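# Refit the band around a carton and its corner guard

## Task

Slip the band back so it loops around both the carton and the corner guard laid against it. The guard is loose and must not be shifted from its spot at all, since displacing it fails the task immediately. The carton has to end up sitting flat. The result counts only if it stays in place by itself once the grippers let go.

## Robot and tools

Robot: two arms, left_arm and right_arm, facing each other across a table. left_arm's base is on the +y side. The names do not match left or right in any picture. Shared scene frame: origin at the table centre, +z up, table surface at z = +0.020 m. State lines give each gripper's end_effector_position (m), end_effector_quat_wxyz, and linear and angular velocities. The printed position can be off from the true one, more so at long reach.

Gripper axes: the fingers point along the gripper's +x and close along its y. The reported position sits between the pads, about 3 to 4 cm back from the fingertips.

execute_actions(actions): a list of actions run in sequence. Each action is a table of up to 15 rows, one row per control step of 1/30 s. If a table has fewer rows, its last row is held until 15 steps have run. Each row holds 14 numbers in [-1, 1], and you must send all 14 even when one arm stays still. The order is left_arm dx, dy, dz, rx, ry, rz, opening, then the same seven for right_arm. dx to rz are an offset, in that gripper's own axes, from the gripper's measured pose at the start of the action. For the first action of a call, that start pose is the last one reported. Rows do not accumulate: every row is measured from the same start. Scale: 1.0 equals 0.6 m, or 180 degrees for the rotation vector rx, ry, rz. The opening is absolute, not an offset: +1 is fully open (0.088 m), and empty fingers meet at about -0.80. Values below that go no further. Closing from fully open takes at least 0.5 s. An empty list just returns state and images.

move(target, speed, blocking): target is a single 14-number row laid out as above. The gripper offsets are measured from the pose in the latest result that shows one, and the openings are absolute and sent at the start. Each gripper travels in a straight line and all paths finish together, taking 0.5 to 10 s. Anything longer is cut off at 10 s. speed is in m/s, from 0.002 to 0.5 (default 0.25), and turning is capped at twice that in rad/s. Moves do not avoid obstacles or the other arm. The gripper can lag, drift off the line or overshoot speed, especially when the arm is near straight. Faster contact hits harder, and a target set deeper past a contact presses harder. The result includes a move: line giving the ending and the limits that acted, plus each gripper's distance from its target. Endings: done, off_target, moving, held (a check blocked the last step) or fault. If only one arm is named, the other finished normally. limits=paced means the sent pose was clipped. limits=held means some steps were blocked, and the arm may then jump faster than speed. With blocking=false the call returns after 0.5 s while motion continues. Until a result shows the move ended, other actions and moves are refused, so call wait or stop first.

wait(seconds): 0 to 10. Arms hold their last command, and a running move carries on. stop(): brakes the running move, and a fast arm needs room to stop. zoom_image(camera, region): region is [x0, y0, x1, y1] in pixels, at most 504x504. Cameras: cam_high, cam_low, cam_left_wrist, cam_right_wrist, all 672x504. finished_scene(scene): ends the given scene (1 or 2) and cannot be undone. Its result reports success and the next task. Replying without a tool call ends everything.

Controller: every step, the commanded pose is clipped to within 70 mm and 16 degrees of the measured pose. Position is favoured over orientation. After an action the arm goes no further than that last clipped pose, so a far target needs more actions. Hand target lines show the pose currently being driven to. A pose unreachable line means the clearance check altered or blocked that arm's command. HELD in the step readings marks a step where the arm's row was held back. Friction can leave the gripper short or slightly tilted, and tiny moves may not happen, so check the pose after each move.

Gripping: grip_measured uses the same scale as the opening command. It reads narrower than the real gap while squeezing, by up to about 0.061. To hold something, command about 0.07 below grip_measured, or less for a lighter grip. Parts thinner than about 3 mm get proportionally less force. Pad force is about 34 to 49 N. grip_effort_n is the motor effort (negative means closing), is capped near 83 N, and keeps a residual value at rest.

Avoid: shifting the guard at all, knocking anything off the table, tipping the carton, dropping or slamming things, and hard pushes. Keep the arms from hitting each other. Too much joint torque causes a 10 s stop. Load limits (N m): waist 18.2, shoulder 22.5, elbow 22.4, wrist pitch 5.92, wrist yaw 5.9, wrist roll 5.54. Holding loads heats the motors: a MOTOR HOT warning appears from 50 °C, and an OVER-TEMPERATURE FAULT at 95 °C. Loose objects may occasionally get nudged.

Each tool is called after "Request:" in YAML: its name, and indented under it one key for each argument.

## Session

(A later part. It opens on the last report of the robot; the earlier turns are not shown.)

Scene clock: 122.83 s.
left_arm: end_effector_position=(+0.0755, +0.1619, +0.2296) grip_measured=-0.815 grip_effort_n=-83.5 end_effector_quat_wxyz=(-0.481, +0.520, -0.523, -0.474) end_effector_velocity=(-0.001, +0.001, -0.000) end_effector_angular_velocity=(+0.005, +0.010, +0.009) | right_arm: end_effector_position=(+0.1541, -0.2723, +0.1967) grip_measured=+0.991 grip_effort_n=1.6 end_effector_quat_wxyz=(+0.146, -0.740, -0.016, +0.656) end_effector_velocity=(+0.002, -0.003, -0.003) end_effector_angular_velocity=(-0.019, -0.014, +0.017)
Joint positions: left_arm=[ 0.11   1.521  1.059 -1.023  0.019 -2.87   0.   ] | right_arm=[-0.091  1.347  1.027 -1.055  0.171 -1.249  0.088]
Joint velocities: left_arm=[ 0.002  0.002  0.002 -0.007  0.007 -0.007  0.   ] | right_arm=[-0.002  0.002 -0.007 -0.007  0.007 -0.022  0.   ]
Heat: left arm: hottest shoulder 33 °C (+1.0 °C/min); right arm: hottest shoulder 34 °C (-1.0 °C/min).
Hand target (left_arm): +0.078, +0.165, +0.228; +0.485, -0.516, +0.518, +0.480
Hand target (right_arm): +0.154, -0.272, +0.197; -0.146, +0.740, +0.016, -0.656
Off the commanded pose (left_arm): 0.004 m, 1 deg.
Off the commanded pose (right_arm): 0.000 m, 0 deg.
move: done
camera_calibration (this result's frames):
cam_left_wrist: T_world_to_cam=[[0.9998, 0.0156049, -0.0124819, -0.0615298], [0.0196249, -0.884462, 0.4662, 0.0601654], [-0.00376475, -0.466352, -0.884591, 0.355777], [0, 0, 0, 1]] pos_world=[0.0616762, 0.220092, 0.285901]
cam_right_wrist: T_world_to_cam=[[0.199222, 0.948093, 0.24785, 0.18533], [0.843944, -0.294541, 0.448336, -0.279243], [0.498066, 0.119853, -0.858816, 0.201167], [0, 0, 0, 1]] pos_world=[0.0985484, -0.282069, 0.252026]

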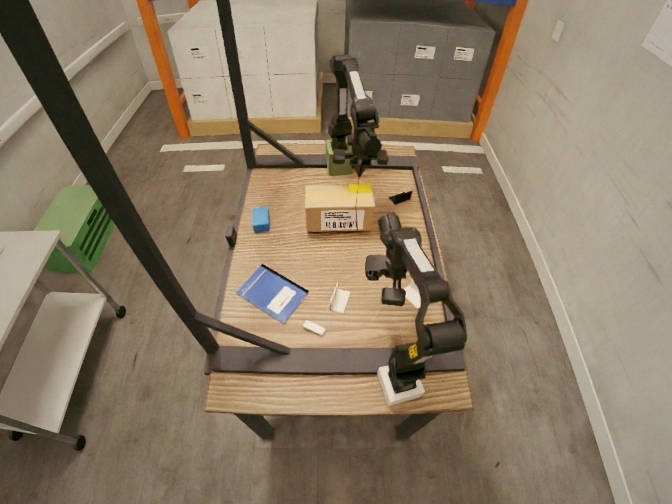

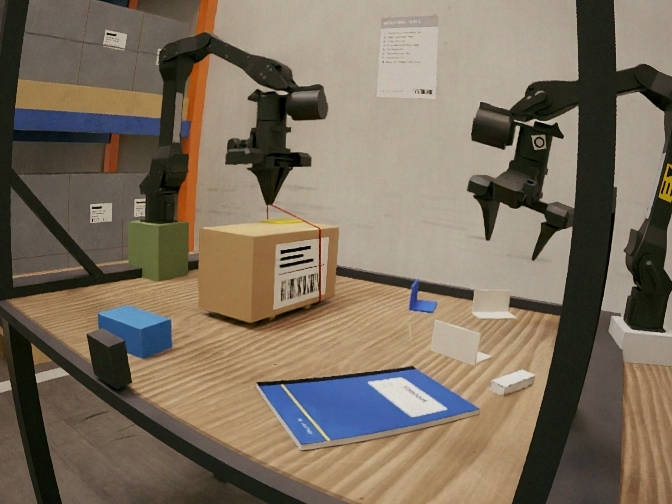

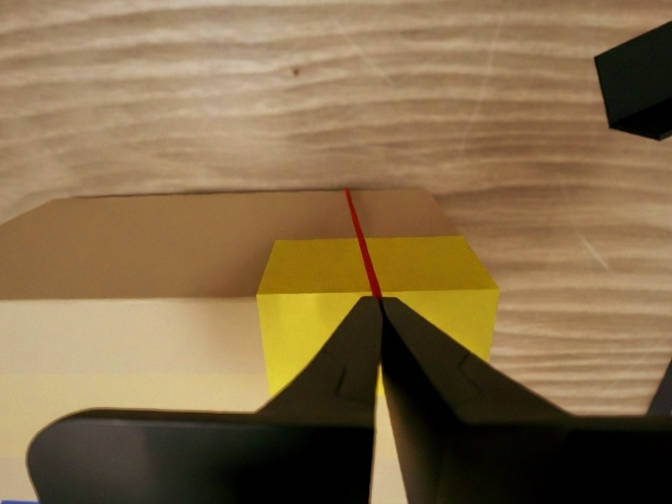

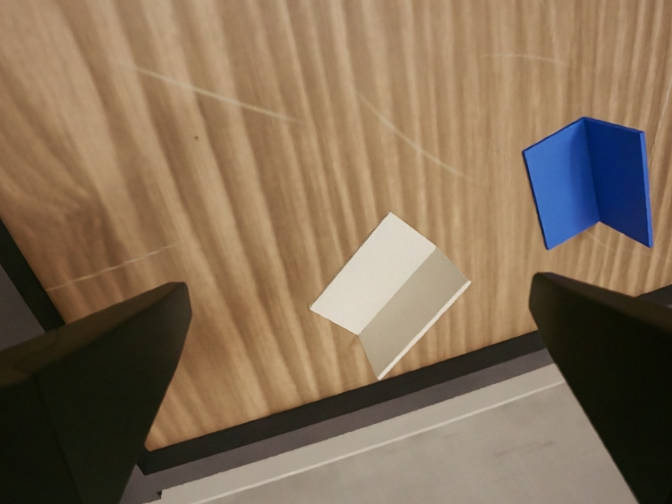

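Request:
move:
  target: [0,0.016,0.004,0,0,0,-1,0,0,0,0,0,0,1]
  speed: 0.02

Request:
move:
  target: [0.012,0,-0.04,0,0,0,-1,0,0,0,0,0,0,1]
  speed: 0.02

Scene clock: 131.00 s.
left_arm: end_effector_position=(+0.0664, +0.1589, +0.2284) grip_measured=-0.815 grip_effort_n=-83.5 end_effector_quat_wxyz=(-0.480, +0.519, -0.527, -0.472) end_effector_velocity=(-0.000, +0.002, -0.001) end_effector_angular_velocity=(+0.014, -0.004, +0.006) | right_arm: end_effector_position=(+0.1541, -0.2723, +0.1967) grip_measured=+0.991 grip_effort_n=1.6 end_effector_quat_wxyz=(+0.146, -0.740, -0.016, +0.656) end_effector_velocity=(+0.002, +0.001, +0.000) end_effector_angular_velocity=(+0.005, -0.011, +0.017)
Joint positions: left_arm=[ 0.076  1.521  1.053 -1.012  0.021 -2.897  0.   ] | right_arm=[-0.091  1.347  1.027 -1.055  0.171 -1.249  0.088]
Joint velocities: left_arm=[-0.002  0.002 -0.002 -0.007 -0.007 -0.007  0.   ] | right_arm=[-0.002 -0.002 -0.002  0.007  0.007 -0.022  0.   ]
Heat: left arm: hottest shoulder 33 °C (+1.0 °C/min); right arm: hottest shoulder 34 °C (-1.0 °C/min).
Hand target (left_arm): +0.066, +0.164, +0.229; +0.481, -0.520, +0.523, +0.474
Hand target (right_arm): +0.154, -0.272, +0.197; -0.146, +0.740, +0.016, -0.656
Off the commanded pose (left_arm): 0.006 m, 1 deg.
Off the commanded pose (right_arm): 0.000 m, 0 deg.
move: done
camera_calibration (this result's frames):
cam_left_wrist: T_world_to_cam=[[0.999833, 0.00872754, -0.0160409, -0.0504726], [0.0152547, -0.88204, 0.470927, 0.0570868], [-0.0100387, -0.471094, -0.882026, 0.353861], [0, 0, 0, 1]] pos_world=[0.0531457, 0.217495, 0.284421]
cam_right_wrist: T_world_to_cam=[[0.199222, 0.948093, 0.24785, 0.18533], [0.843944, -0.294541, 0.448336, -0.279243], [0.498066, 0.119853, -0.858816, 0.201167], [0, 0, 0, 1]] pos_world=[0.0985484, -0.282069, 0.252026]

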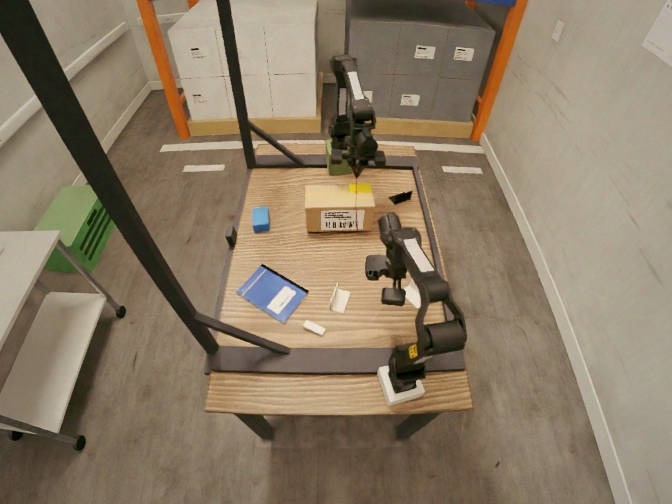

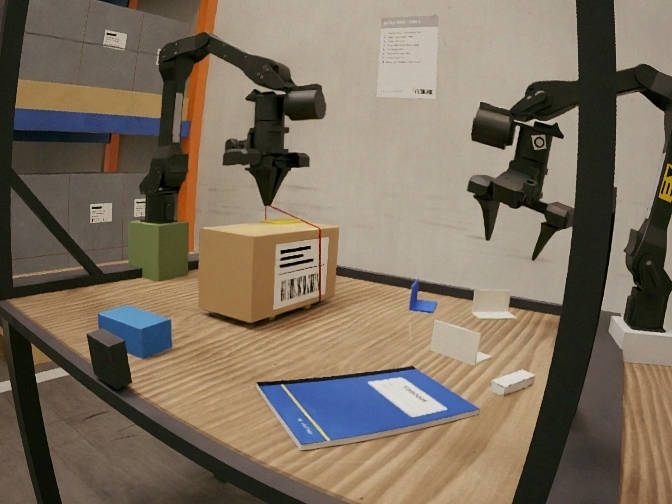

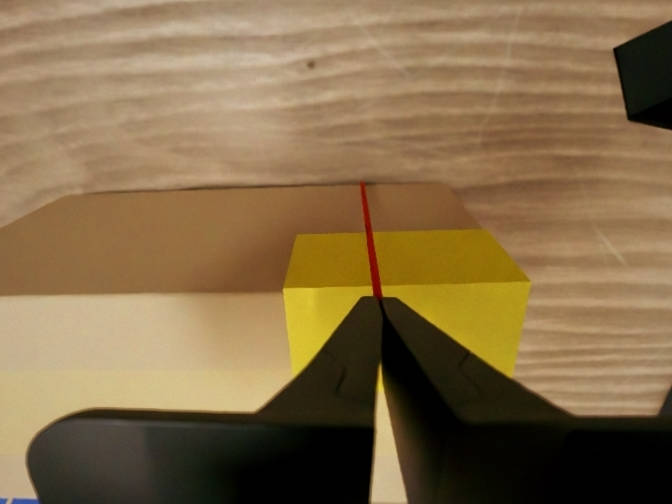

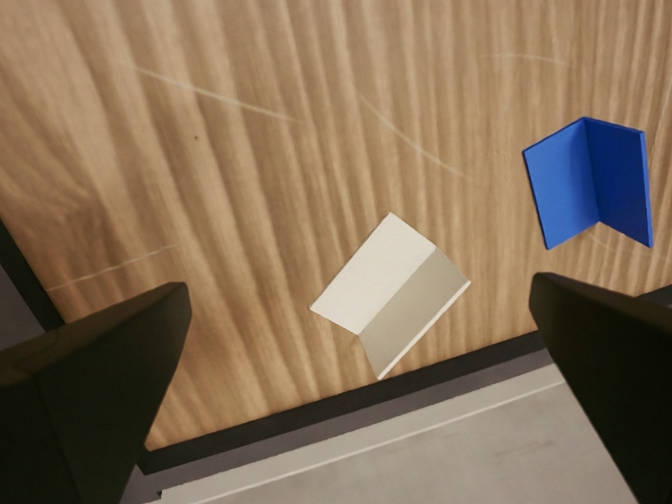

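Scene clock: 132.47 s.
left_arm: end_effector_position=(+0.0661, +0.1367, +0.2237) grip_measured=-0.815 grip_effort_n=-83.5 end_effector_quat_wxyz=(-0.480, +0.519, -0.529, -0.470) end_effector_velocity=(+0.004, +0.002, -0.000) end_effector_angular_velocity=(+0.015, -0.033, +0.008) | right_arm: end_effector_position=(+0.1541, -0.2723, +0.1967) grip_measured=+0.991 grip_effort_n=1.2 end_effector_quat_wxyz=(+0.146, -0.740, -0.016, +0.656) end_effector_velocity=(+0.000, -0.005, -0.001) end_effector_angular_velocity=(-0.024, +0.002, +0.006)
Joint positions: left_arm=[ 0.057  1.605  1.117 -0.989  0.021 -2.911  0.   ] | right_arm=[-0.091  1.347  1.027 -1.055  0.171 -1.249  0.088]
Joint velocities: left_arm=[-0.002  0.002  0.002 -0.007 -0.037 -0.007  0.   ] | right_arm=[-0.002 -0.002 -0.002 -0.022 -0.007 -0.007 -0.   ]
Heat: left arm: hottest shoulder 33 °C (+1.0 °C/min); right arm: hottest shoulder 34 °C (-1.0 °C/min).
Hand target (left_arm): +0.066, +0.134, +0.223; +0.480, -0.519, +0.527, +0.472
Hand target (right_arm): +0.154, -0.272, +0.197; -0.146, +0.740, +0.016, -0.656
Off the commanded pose (left_arm): 0.002 m, 0 deg.
Off the commanded pose (right_arm): 0.000 m, 0 deg.
move: done
camera_calibration (this result's frames):
cam_left_wrist: T_world_to_cam=[[0.99985, 0.00441951, -0.0167331, -0.0492899], [0.0118177, -0.880695, 0.473536, 0.039134], [-0.012644, -0.473663, -0.880616, 0.339417], [0, 0, 0, 1]] pos_world=[0.0531116, 0.195452, 0.27954]
cam_right_wrist: T_world_to_cam=[[0.199222, 0.948093, 0.24785, 0.18533], [0.843944, -0.294541, 0.448336, -0.279243], [0.498066, 0.119853, -0.858816, 0.201167], [0, 0, 0, 1]] pos_world=[0.0985484, -0.282069, 0.252026]

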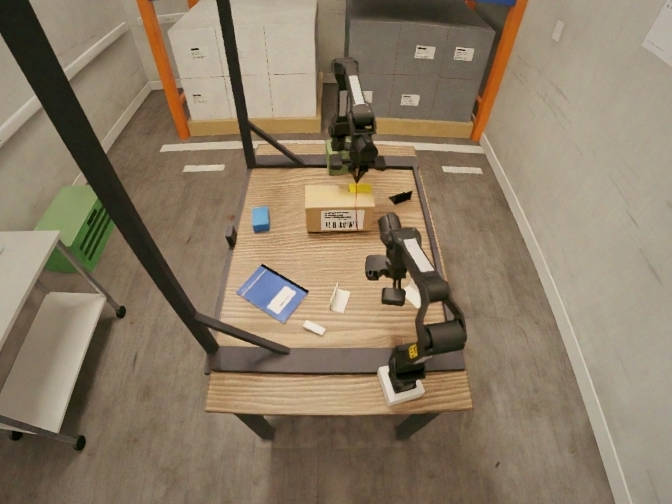

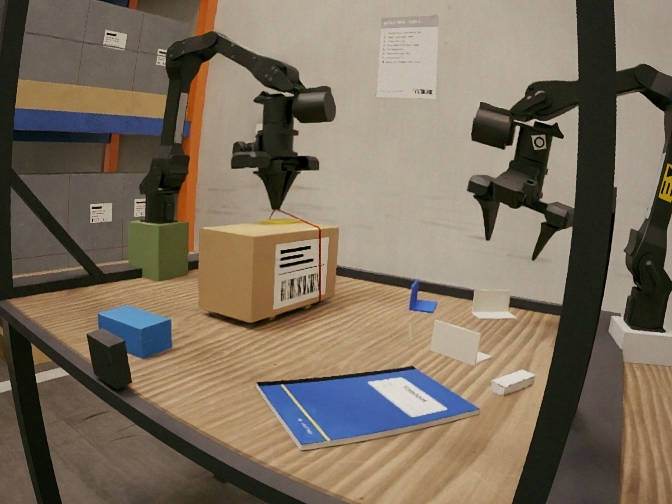

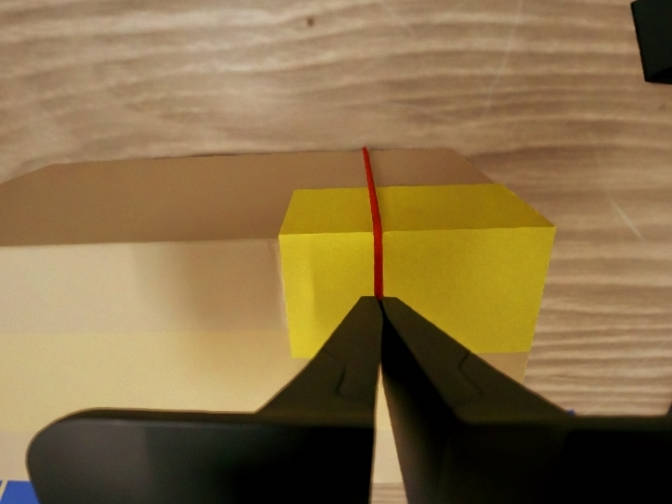

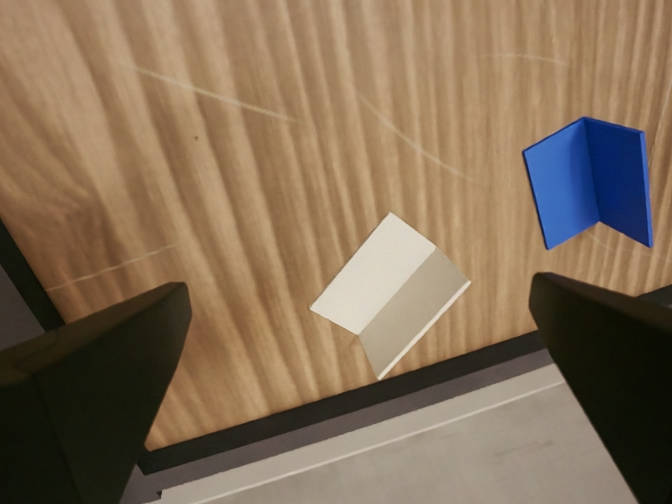

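Request:
move:
  target: [0.02,0,-0.012,0,0,0,-1,0,0,0,0,0,0,1]
  speed: 0.015

Request:
zoom_image:
  camera: "cam_low"
  region: [200,160,360,280]

Scene clock: 141.77 s.
left_arm: end_effector_position=(+0.0670, +0.1283, +0.2164) grip_measured=-0.815 grip_effort_n=-83.5 end_effector_quat_wxyz=(-0.478, +0.521, -0.531, -0.466) end_effector_velocity=(+0.001, -0.001, +0.000) end_effector_angular_velocity=(-0.006, -0.008, +0.006) | right_arm: end_effector_position=(+0.1541, -0.2723, +0.1967) grip_measured=+0.991 grip_effort_n=1.6 end_effector_quat_wxyz=(+0.146, -0.740, -0.016, +0.656) end_effector_velocity=(+0.001, -0.001, +0.001) end_effector_angular_velocity=(-0.007, +0.002, +0.015)
Joint positions: left_arm=[ 0.054  1.635  1.118 -0.948  0.021 -2.912  0.   ] | right_arm=[-0.091  1.347  1.027 -1.055  0.171 -1.249  0.088]
Joint velocities: left_arm=[-0.002 -0.002 -0.002  0.007 -0.007 -0.007  0.   ] | right_arm=[-0.007 -0.002  0.002 -0.007 -0.007 -0.022 -0.   ]
Heat: left arm: hottest shoulder 32 °C (+0.0 °C/min); right arm: hottest shoulder 34 °C (-1.0 °C/min).
Hand target (left_arm): +0.066, +0.128, +0.212; -0.480, +0.519, -0.528, -0.470
Hand target (right_arm): +0.154, -0.272, +0.197; -0.146, +0.740, +0.016, -0.656
Off the commanded pose (left_arm): 0.004 m, 1 deg.
Off the commanded pose (right_arm): 0.000 m, 0 deg.
move: done
camera_calibration (this result's frames):
cam_left_wrist: T_world_to_cam=[[0.999895, 0.00157319, -0.0144208, -0.0503735], [0.00834882, -0.875367, 0.483387, 0.0325895], [-0.011863, -0.483457, -0.875288, 0.329076], [0, 0, 0, 1]] pos_world=[0.054, 0.187701, 0.271556]
cam_right_wrist: T_world_to_cam=[[0.199222, 0.948093, 0.24785, 0.18533], [0.843944, -0.294541, 0.448336, -0.279243], [0.498066, 0.119853, -0.858816, 0.201167], [0, 0, 0, 1]] pos_world=[0.0985484, -0.282069, 0.252026]

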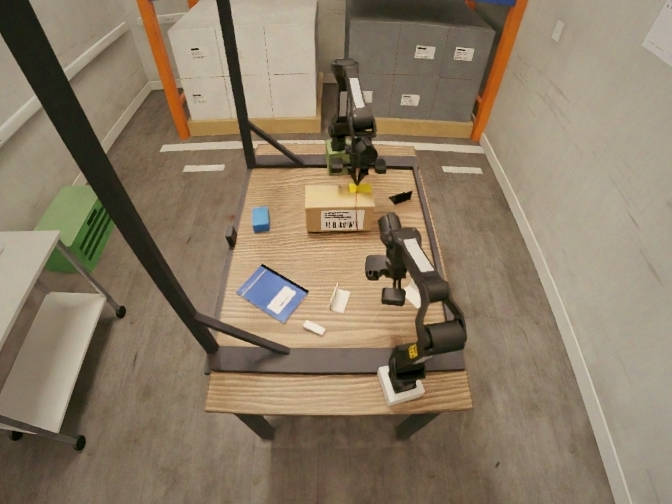

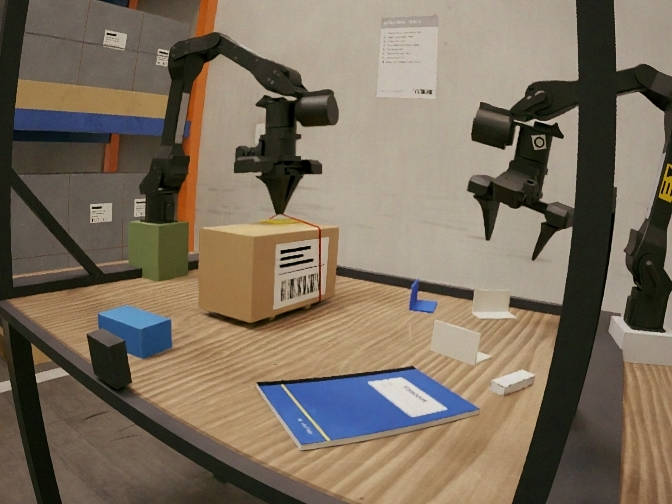

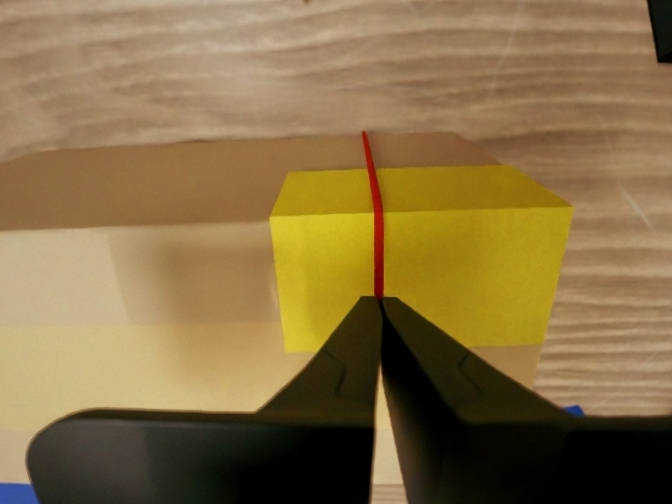

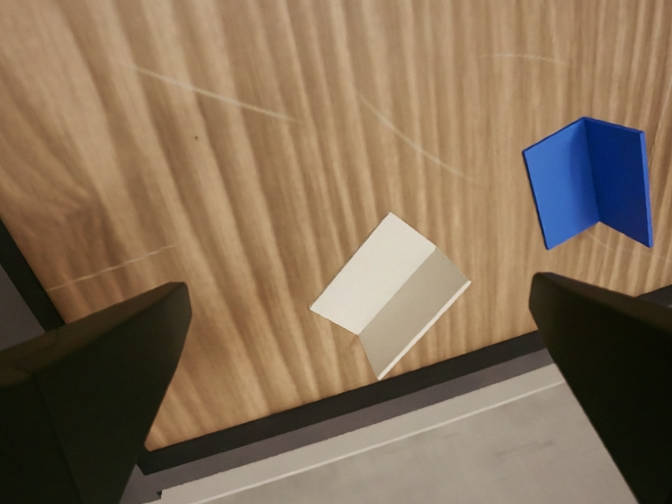

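Region (200, 160, 360, 280) of cam_low's 672x504 image, scaled by 3.150, with more detail than that image has; it fills the top 378 rows of this view, and the rest is white.

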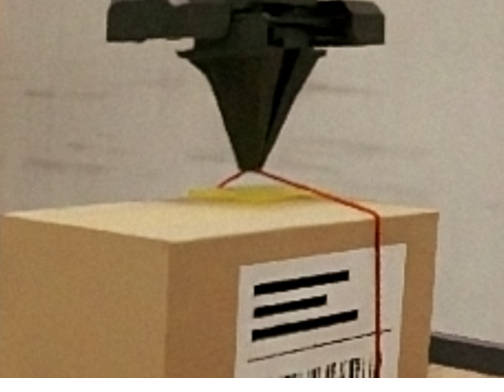

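Request:
execute_actions:
  actions:
    - [[0.016,0,0.002,0,0,0,-1,0,0,0,0,0,0,1]]
    - [[0.004,0,0,0,0,0,-0.75,0,0,0,0,0,0,1]]
    - [[0,0,0,0,0,0,-0.55,0,0,0,0,0,0,1]]

Request:
move:
  target: [-0.09,0,0.03,0,0,0,-0.55,0,0,0,0,0,0,1]
  speed: 0.06

Request:
zoom_image:
  camera: "cam_high"
  region: [290,150,390,240]

Request:
zoom_image:
  camera: "cam_low"
  region: [180,160,360,340]

Scene clock: 149.73 s.
left_arm: end_effector_position=(+0.0676, +0.1252, +0.2114) grip_measured=-0.554 grip_effort_n=17.0 end_effector_quat_wxyz=(-0.474, +0.527, -0.535, -0.460) end_effector_velocity=(-0.000, +0.002, -0.000) end_effector_angular_velocity=(+0.009, -0.003, +0.020) | right_arm: end_effector_position=(+0.1541, -0.2723, +0.1967) grip_measured=+0.991 grip_effort_n=1.6 end_effector_quat_wxyz=(+0.146, -0.740, -0.016, +0.656) end_effector_velocity=(+0.000, -0.005, -0.001) end_effector_angular_velocity=(-0.024, +0.002, +0.006)
Joint positions: left_arm=[ 0.054  1.635  1.096 -0.904  0.021 -2.912  0.012] | right_arm=[-0.091  1.347  1.027 -1.055  0.171 -1.249  0.088]
Joint velocities: left_arm=[-0.002 -0.002 -0.002 -0.007 -0.007 -0.022  0.   ] | right_arm=[-0.002 -0.002 -0.002 -0.022 -0.007 -0.007 -0.   ]
Heat: left arm: hottest shoulder 32 °C (+0.0 °C/min); right arm: hottest shoulder 34 °C (+0.0 °C/min).
Hand target (left_arm): +0.068, +0.125, +0.211; -0.474, +0.527, -0.535, -0.460
Hand target (right_arm): +0.154, -0.272, +0.197; -0.146, +0.740, +0.016, -0.656
Off the commanded pose (left_arm): 0.000 m, 0 deg.
Off the commanded pose (right_arm): 0.000 m, 0 deg.
Step readings (end_effector_position; steps 1 to 15: 1st action; 16 to 30: 2nd action; 31 to 45: 3rd action):
0: left_arm (+0.0670, +0.1282, +0.2163) | right_arm (+0.1541, -0.2723, +0.1967)
1: left_arm (+0.0670, +0.1279, +0.2157) | right_arm (+0.1541, -0.2723, +0.1967)
2: left_arm (+0.0672, +0.1271, +0.2147) | right_arm (+0.1541, -0.2723, +0.1967)
4: left_arm (+0.0671, +0.1274, +0.2127) | right_arm (+0.1541, -0.2723, +0.1967)
8: left_arm (+0.0672, +0.1270, +0.2115) | right_arm (+0.1541, -0.2723, +0.1967)
15: left_arm (+0.0672, +0.1270, +0.2112) | right_arm (+0.1541, -0.2723, +0.1967)
16: left_arm (+0.0673, +0.1268, +0.2112) | right_arm (+0.1541, -0.2723, +0.1967)
17: left_arm (+0.0673, +0.1265, +0.2112) | right_arm (+0.1541, -0.2723, +0.1967)
19: left_arm (+0.0674, +0.1262, +0.2113) | right_arm (+0.1541, -0.2723, +0.1967)
23: left_arm (+0.0674, +0.1260, +0.2113) | right_arm (+0.1541, -0.2723, +0.1967)
30: left_arm (+0.0676, +0.1252, +0.2114) | right_arm (+0.1541, -0.2723, +0.1967)
31: left_arm (+0.0676, +0.1252, +0.2114) | right_arm (+0.1541, -0.2723, +0.1967)
32: left_arm (+0.0676, +0.1252, +0.2114) | right_arm (+0.1541, -0.2723, +0.1967)
34: left_arm (+0.0676, +0.1252, +0.2114) | right_arm (+0.1541, -0.2723, +0.1967)
38: left_arm (+0.0676, +0.1252, +0.2114) | right_arm (+0.1541, -0.2723, +0.1967)
45: end_effector_position above
camera_calibration (this result's frames):
cam_left_wrist: T_world_to_cam=[[0.999948, 0.00132141, -0.0101094, -0.0519675], [0.00621139, -0.86526, 0.501285, 0.0274437], [-0.00808489, -0.501321, -0.865223, 0.323076], [0, 0, 0, 1]] pos_world=[0.0544064, 0.185779, 0.26525]
cam_right_wrist: T_world_to_cam=[[0.199222, 0.948093, 0.24785, 0.18533], [0.843944, -0.294541, 0.448336, -0.279243], [0.498066, 0.119853, -0.858816, 0.201167], [0, 0, 0, 1]] pos_world=[0.0985484, -0.282069, 0.252026]

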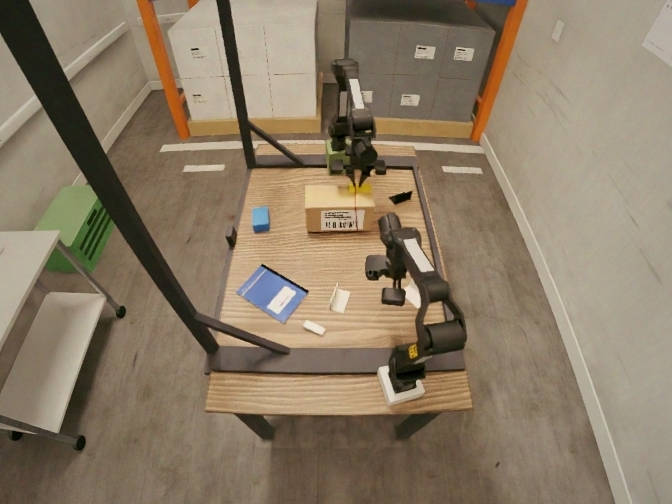

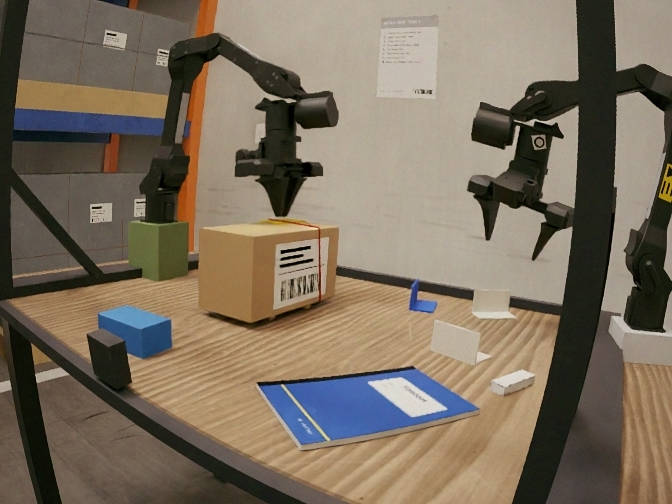

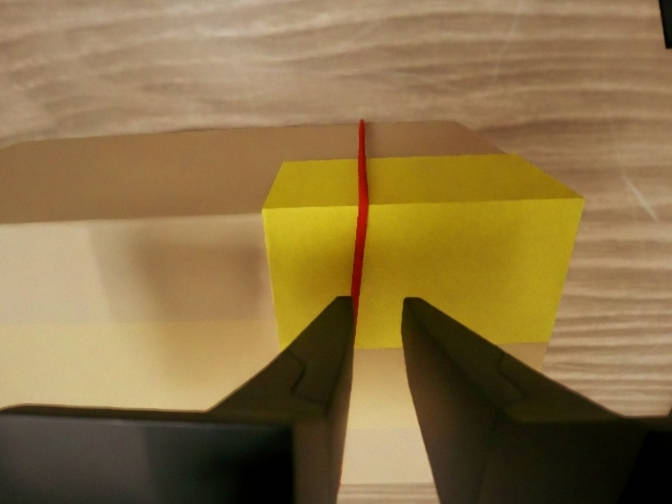

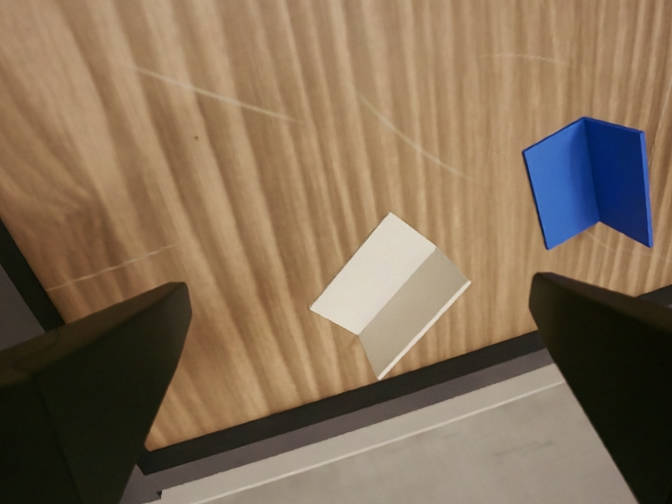

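Scene clock: 151.03 s.
left_arm: end_effector_position=(+0.0665, +0.1508, +0.2580) grip_measured=-0.553 grip_effort_n=17.0 end_effector_quat_wxyz=(-0.477, +0.524, -0.531, -0.465) end_effector_velocity=(+0.001, +0.006, -0.001) end_effector_angular_velocity=(+0.023, -0.001, +0.011) | right_arm: end_effector_position=(+0.1541, -0.2723, +0.1967) grip_measured=+0.991 grip_effort_n=1.6 end_effector_quat_wxyz=(+0.146, -0.740, -0.016, +0.656) end_effector_velocity=(-0.000, -0.002, -0.001) end_effector_angular_velocity=(-0.009, +0.004, +0.006)
Joint positions: left_arm=[ 0.069  1.516  1.166 -1.11   0.021 -2.9    0.012] | right_arm=[-0.091  1.347  1.027 -1.055  0.171 -1.249  0.088]
Joint velocities: left_arm=[ 0.002 -0.002 -0.002 -0.022 -0.007 -0.007 -0.   ] | right_arm=[-0.002 -0.002 -0.002 -0.007 -0.007 -0.007  0.   ]
Heat: left arm: hottest shoulder 32 °C (+0.0 °C/min); right arm: hottest shoulder 34 °C (+0.0 °C/min).
Hand target (left_arm): +0.067, +0.150, +0.263; -0.474, +0.527, -0.535, -0.459
Hand target (right_arm): +0.154, -0.272, +0.197; -0.146, +0.740, +0.016, -0.656
Off the commanded pose (left_arm): 0.005 m, 1 deg.
Off the commanded pose (right_arm): 0.000 m, 0 deg.
move: done
camera_calibration (this result's frames):
cam_left_wrist: T_world_to_cam=[[0.999916, 0.00463262, -0.0120731, -0.0503795], [0.0099322, -0.872999, 0.48762, 0.0306534], [-0.00828088, -0.487699, -0.872972, 0.376148], [0, 0, 0, 1]] pos_world=[0.0531857, 0.210441, 0.312811]
cam_right_wrist: T_world_to_cam=[[0.199222, 0.948093, 0.24785, 0.18533], [0.843944, -0.294541, 0.448336, -0.279243], [0.498066, 0.119853, -0.858816, 0.201167], [0, 0, 0, 1]] pos_world=[0.0985484, -0.282069, 0.252026]

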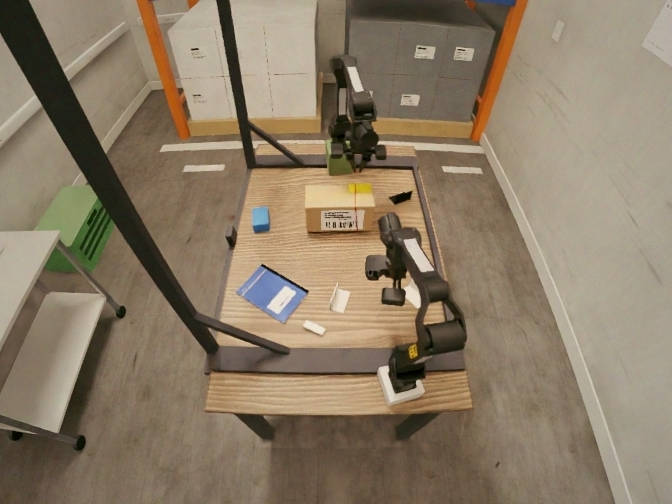

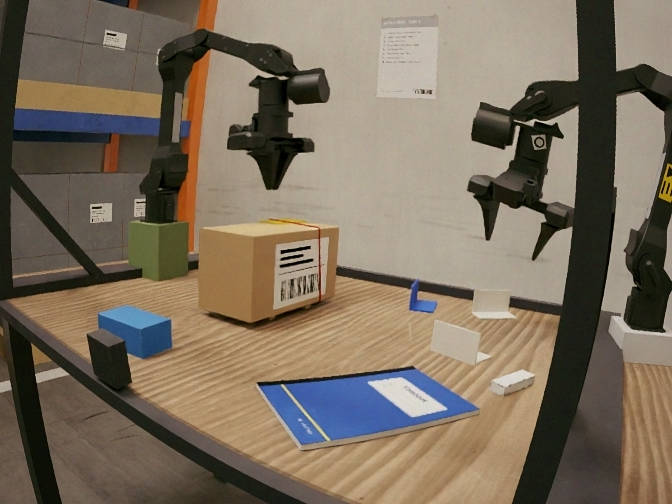

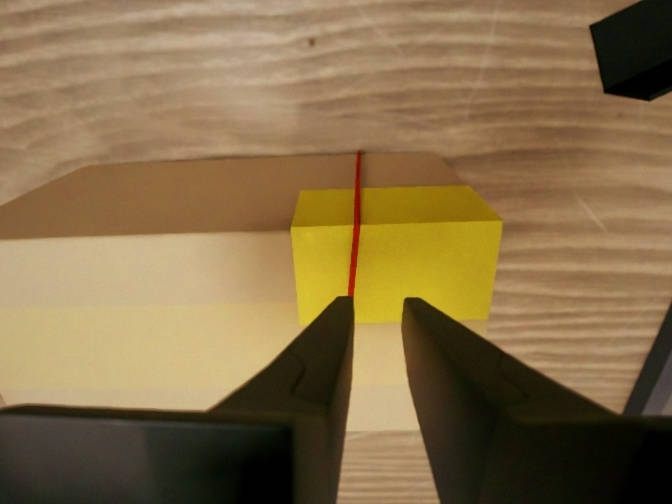

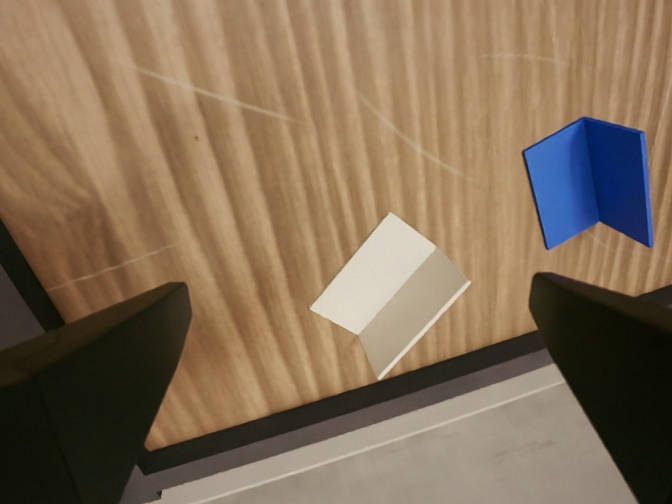

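Region (290, 150, 390, 240) of cam_high's 672x504 image, scaled by 5.040, with more detail than that image has; it fills the top 454 rows of this view, and the rest is white.

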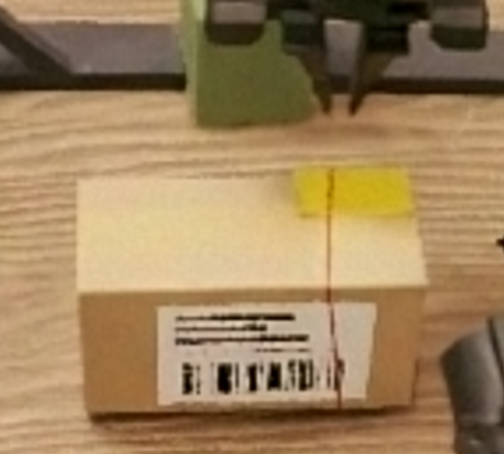

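Region (180, 160, 360, 340) of cam_low's 672x504 image, scaled by 2.800, with more detail than that image has.

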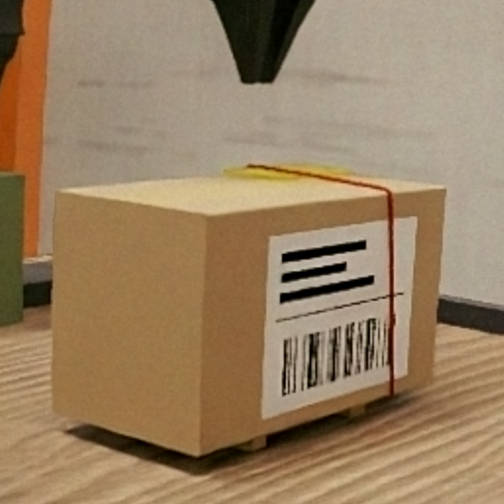

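Request:
move:
  target: [0.055,0.019,-0.176,0,-0.025,0,-0.55,0,0,0,0,0,0,1]
  speed: 0.08

Scene clock: 163.03 s.
left_arm: end_effector_position=(+0.0540, +0.0442, +0.2404) grip_measured=-0.553 grip_effort_n=16.5 end_effector_quat_wxyz=(-0.494, +0.506, -0.517, -0.482) end_effector_velocity=(+0.000, +0.001, +0.005) end_effector_angular_velocity=(+0.003, -0.007, -0.009) | right_arm: end_effector_position=(+0.1541, -0.2723, +0.1967) grip_measured=+0.991 grip_effort_n=1.6 end_effector_quat_wxyz=(+0.146, -0.740, -0.016, +0.656) end_effector_velocity=(+0.002, -0.005, -0.001) end_effector_angular_velocity=(-0.024, +0.002, +0.001)
Joint positions: left_arm=[-0.031  1.968  1.634 -1.189  0.005 -2.996  0.012] | right_arm=[-0.091  1.347  1.027 -1.055  0.171 -1.249  0.088]
Joint velocities: left_arm=[-0.002 -0.002  0.017 -0.022 -0.007  0.007 -0.   ] | right_arm=[-0.007 -0.002 -0.002 -0.022 -0.007 -0.007 -0.   ]
Heat: left arm: hottest shoulder 33 °C (-1.0 °C/min); right arm: hottest shoulder 33 °C (-1.0 °C/min).
Hand target (left_arm): +0.054, +0.043, +0.236; +0.497, -0.504, +0.512, +0.486
Hand target (right_arm): +0.154, -0.272, +0.197; -0.146, +0.740, +0.016, -0.656
Off the commanded pose (left_arm): 0.004 m, 1 deg.
Off the commanded pose (right_arm): 0.000 m, 0 deg.
move: done
camera_calibration (this result's frames):
cam_left_wrist: T_world_to_cam=[[0.999899, 0.00236325, -0.0140327, -0.0370778], [0.00815661, -0.903227, 0.429087, -0.0381622], [-0.0116607, -0.429158, -0.903154, 0.313564], [0, 0, 0, 1]] pos_world=[0.0410417, 0.100187, 0.299051]
cam_right_wrist: T_world_to_cam=[[0.199222, 0.948093, 0.24785, 0.18533], [0.843944, -0.294541, 0.448336, -0.279243], [0.498066, 0.119853, -0.858816, 0.201167], [0, 0, 0, 1]] pos_world=[0.0985484, -0.282069, 0.252026]

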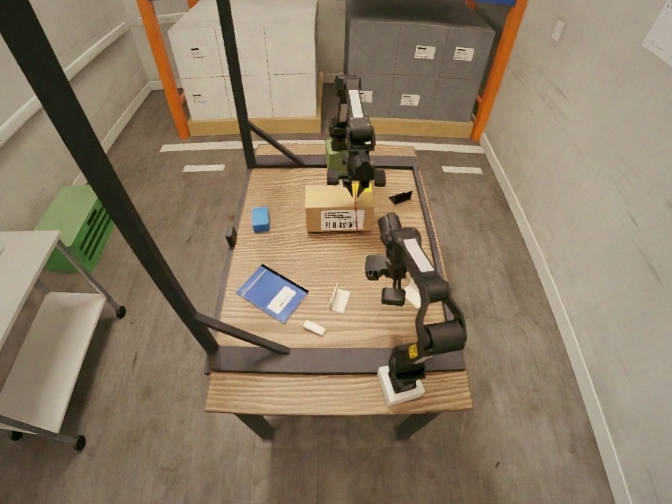

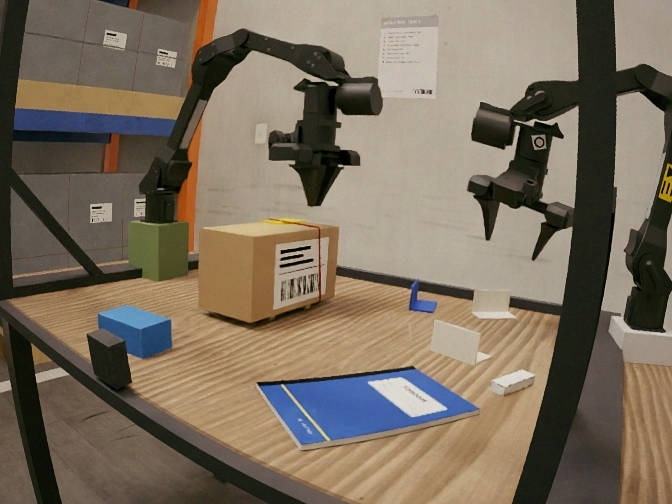

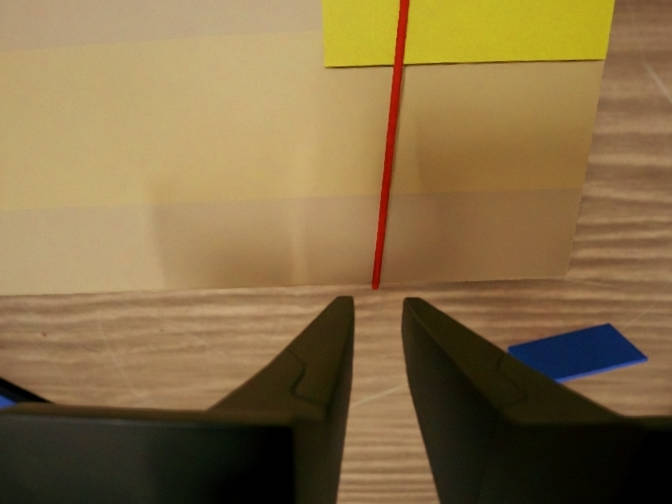

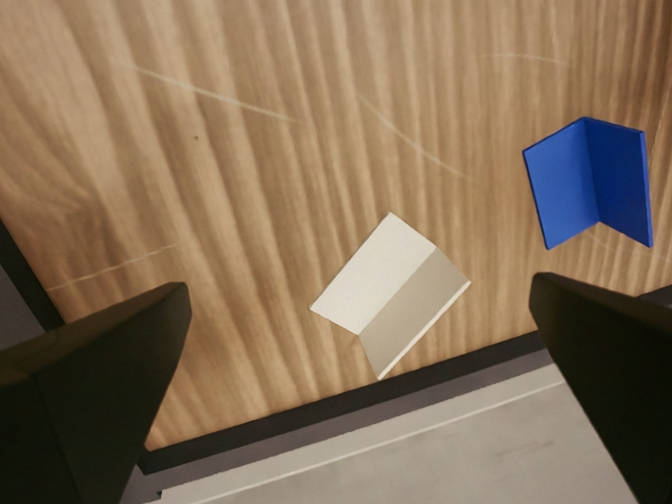

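Request:
move:
  target: [0.052,-0.008,0.0,0,0,0,-0.55,0,0,0,0,0,0,1]
  speed: 0.04

Scene clock: 179.43 s.
left_arm: end_effector_position=(+0.0585, +0.0405, +0.2180) grip_measured=-0.553 grip_effort_n=16.5 end_effector_quat_wxyz=(-0.488, +0.514, -0.521, -0.476) end_effector_velocity=(-0.000, +0.003, -0.001) end_effector_angular_velocity=(+0.013, -0.006, -0.009) | right_arm: end_effector_position=(+0.1541, -0.2723, +0.1967) grip_measured=+0.991 grip_effort_n=1.6 end_effector_quat_wxyz=(+0.146, -0.740, -0.016, +0.656) end_effector_velocity=(+0.002, -0.000, -0.001) end_effector_angular_velocity=(+0.002, -0.008, +0.003)
Joint positions: left_arm=[-0.021  1.977  1.555 -1.078  0.005 -2.989  0.012] | right_arm=[-0.091  1.347  1.027 -1.055  0.171 -1.249  0.088]
Joint velocities: left_arm=[-0.002 -0.002 -0.007 -0.007 -0.007  0.007 -0.   ] | right_arm=[-0.002 -0.002 -0.007  0.007  0.007 -0.007 -0.   ]
Heat: left arm: hottest shoulder 34 °C (+1.0 °C/min); right arm: hottest shoulder 33 °C (-1.0 °C/min).
Hand target (left_arm): +0.059, +0.043, +0.209; +0.494, -0.506, +0.517, +0.482
Hand target (right_arm): +0.154, -0.272, +0.197; -0.146, +0.740, +0.016, -0.656
Off the commanded pose (left_arm): 0.009 m, 1 deg.
Off the commanded pose (right_arm): 0.000 m, 0 deg.
move: off_target (left_arm)
camera_calibration (this result's frames):
cam_left_wrist: T_world_to_cam=[[0.999928, 0.00551374, -0.0106443, -0.0427335], [0.00971823, -0.892722, 0.450503, -0.0371248], [-0.00701845, -0.450574, -0.892711, 0.290138], [0, 0, 0, 1]] pos_world=[0.0451276, 0.0978221, 0.275279]
cam_right_wrist: T_world_to_cam=[[0.199222, 0.948093, 0.24785, 0.18533], [0.843944, -0.294541, 0.448336, -0.279243], [0.498066, 0.119853, -0.858816, 0.201167], [0, 0, 0, 1]] pos_world=[0.0985484, -0.282069, 0.252026]

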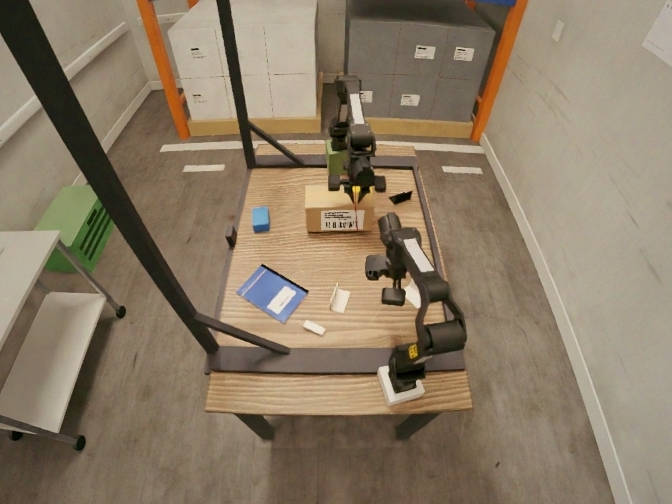

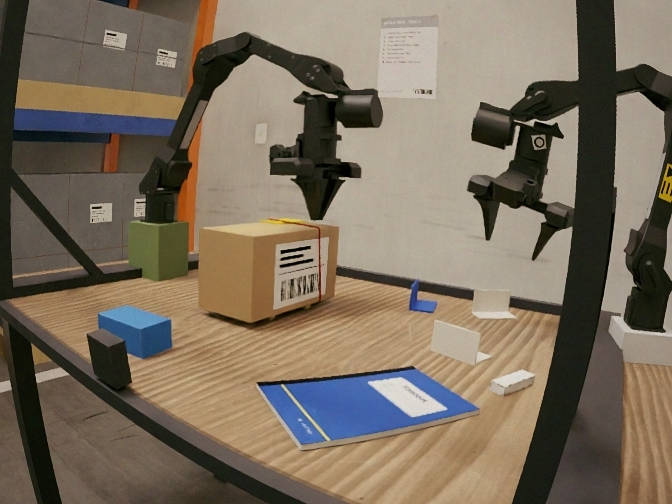

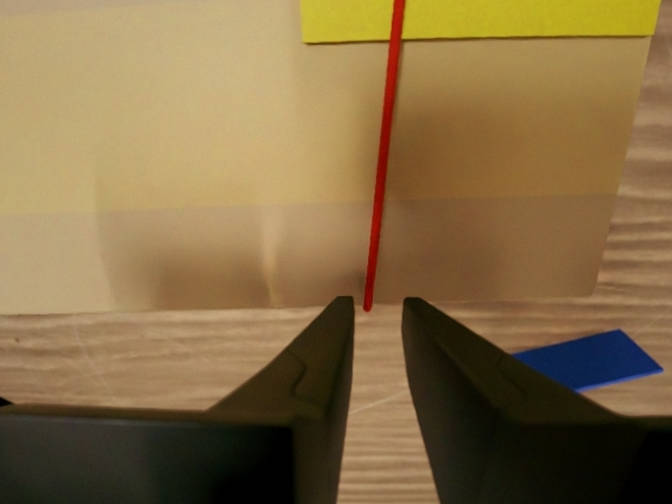

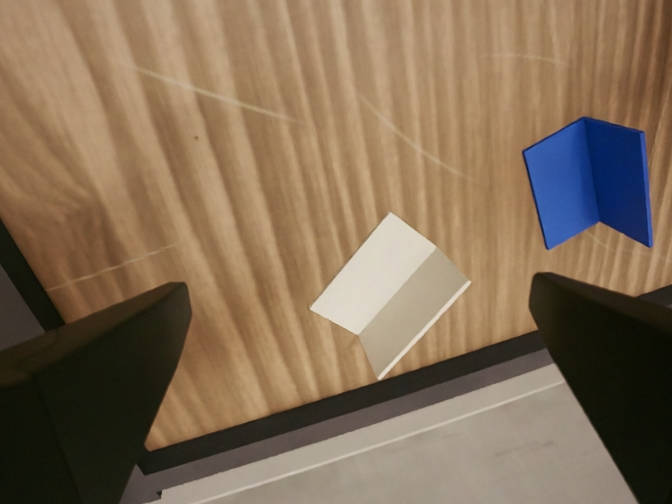

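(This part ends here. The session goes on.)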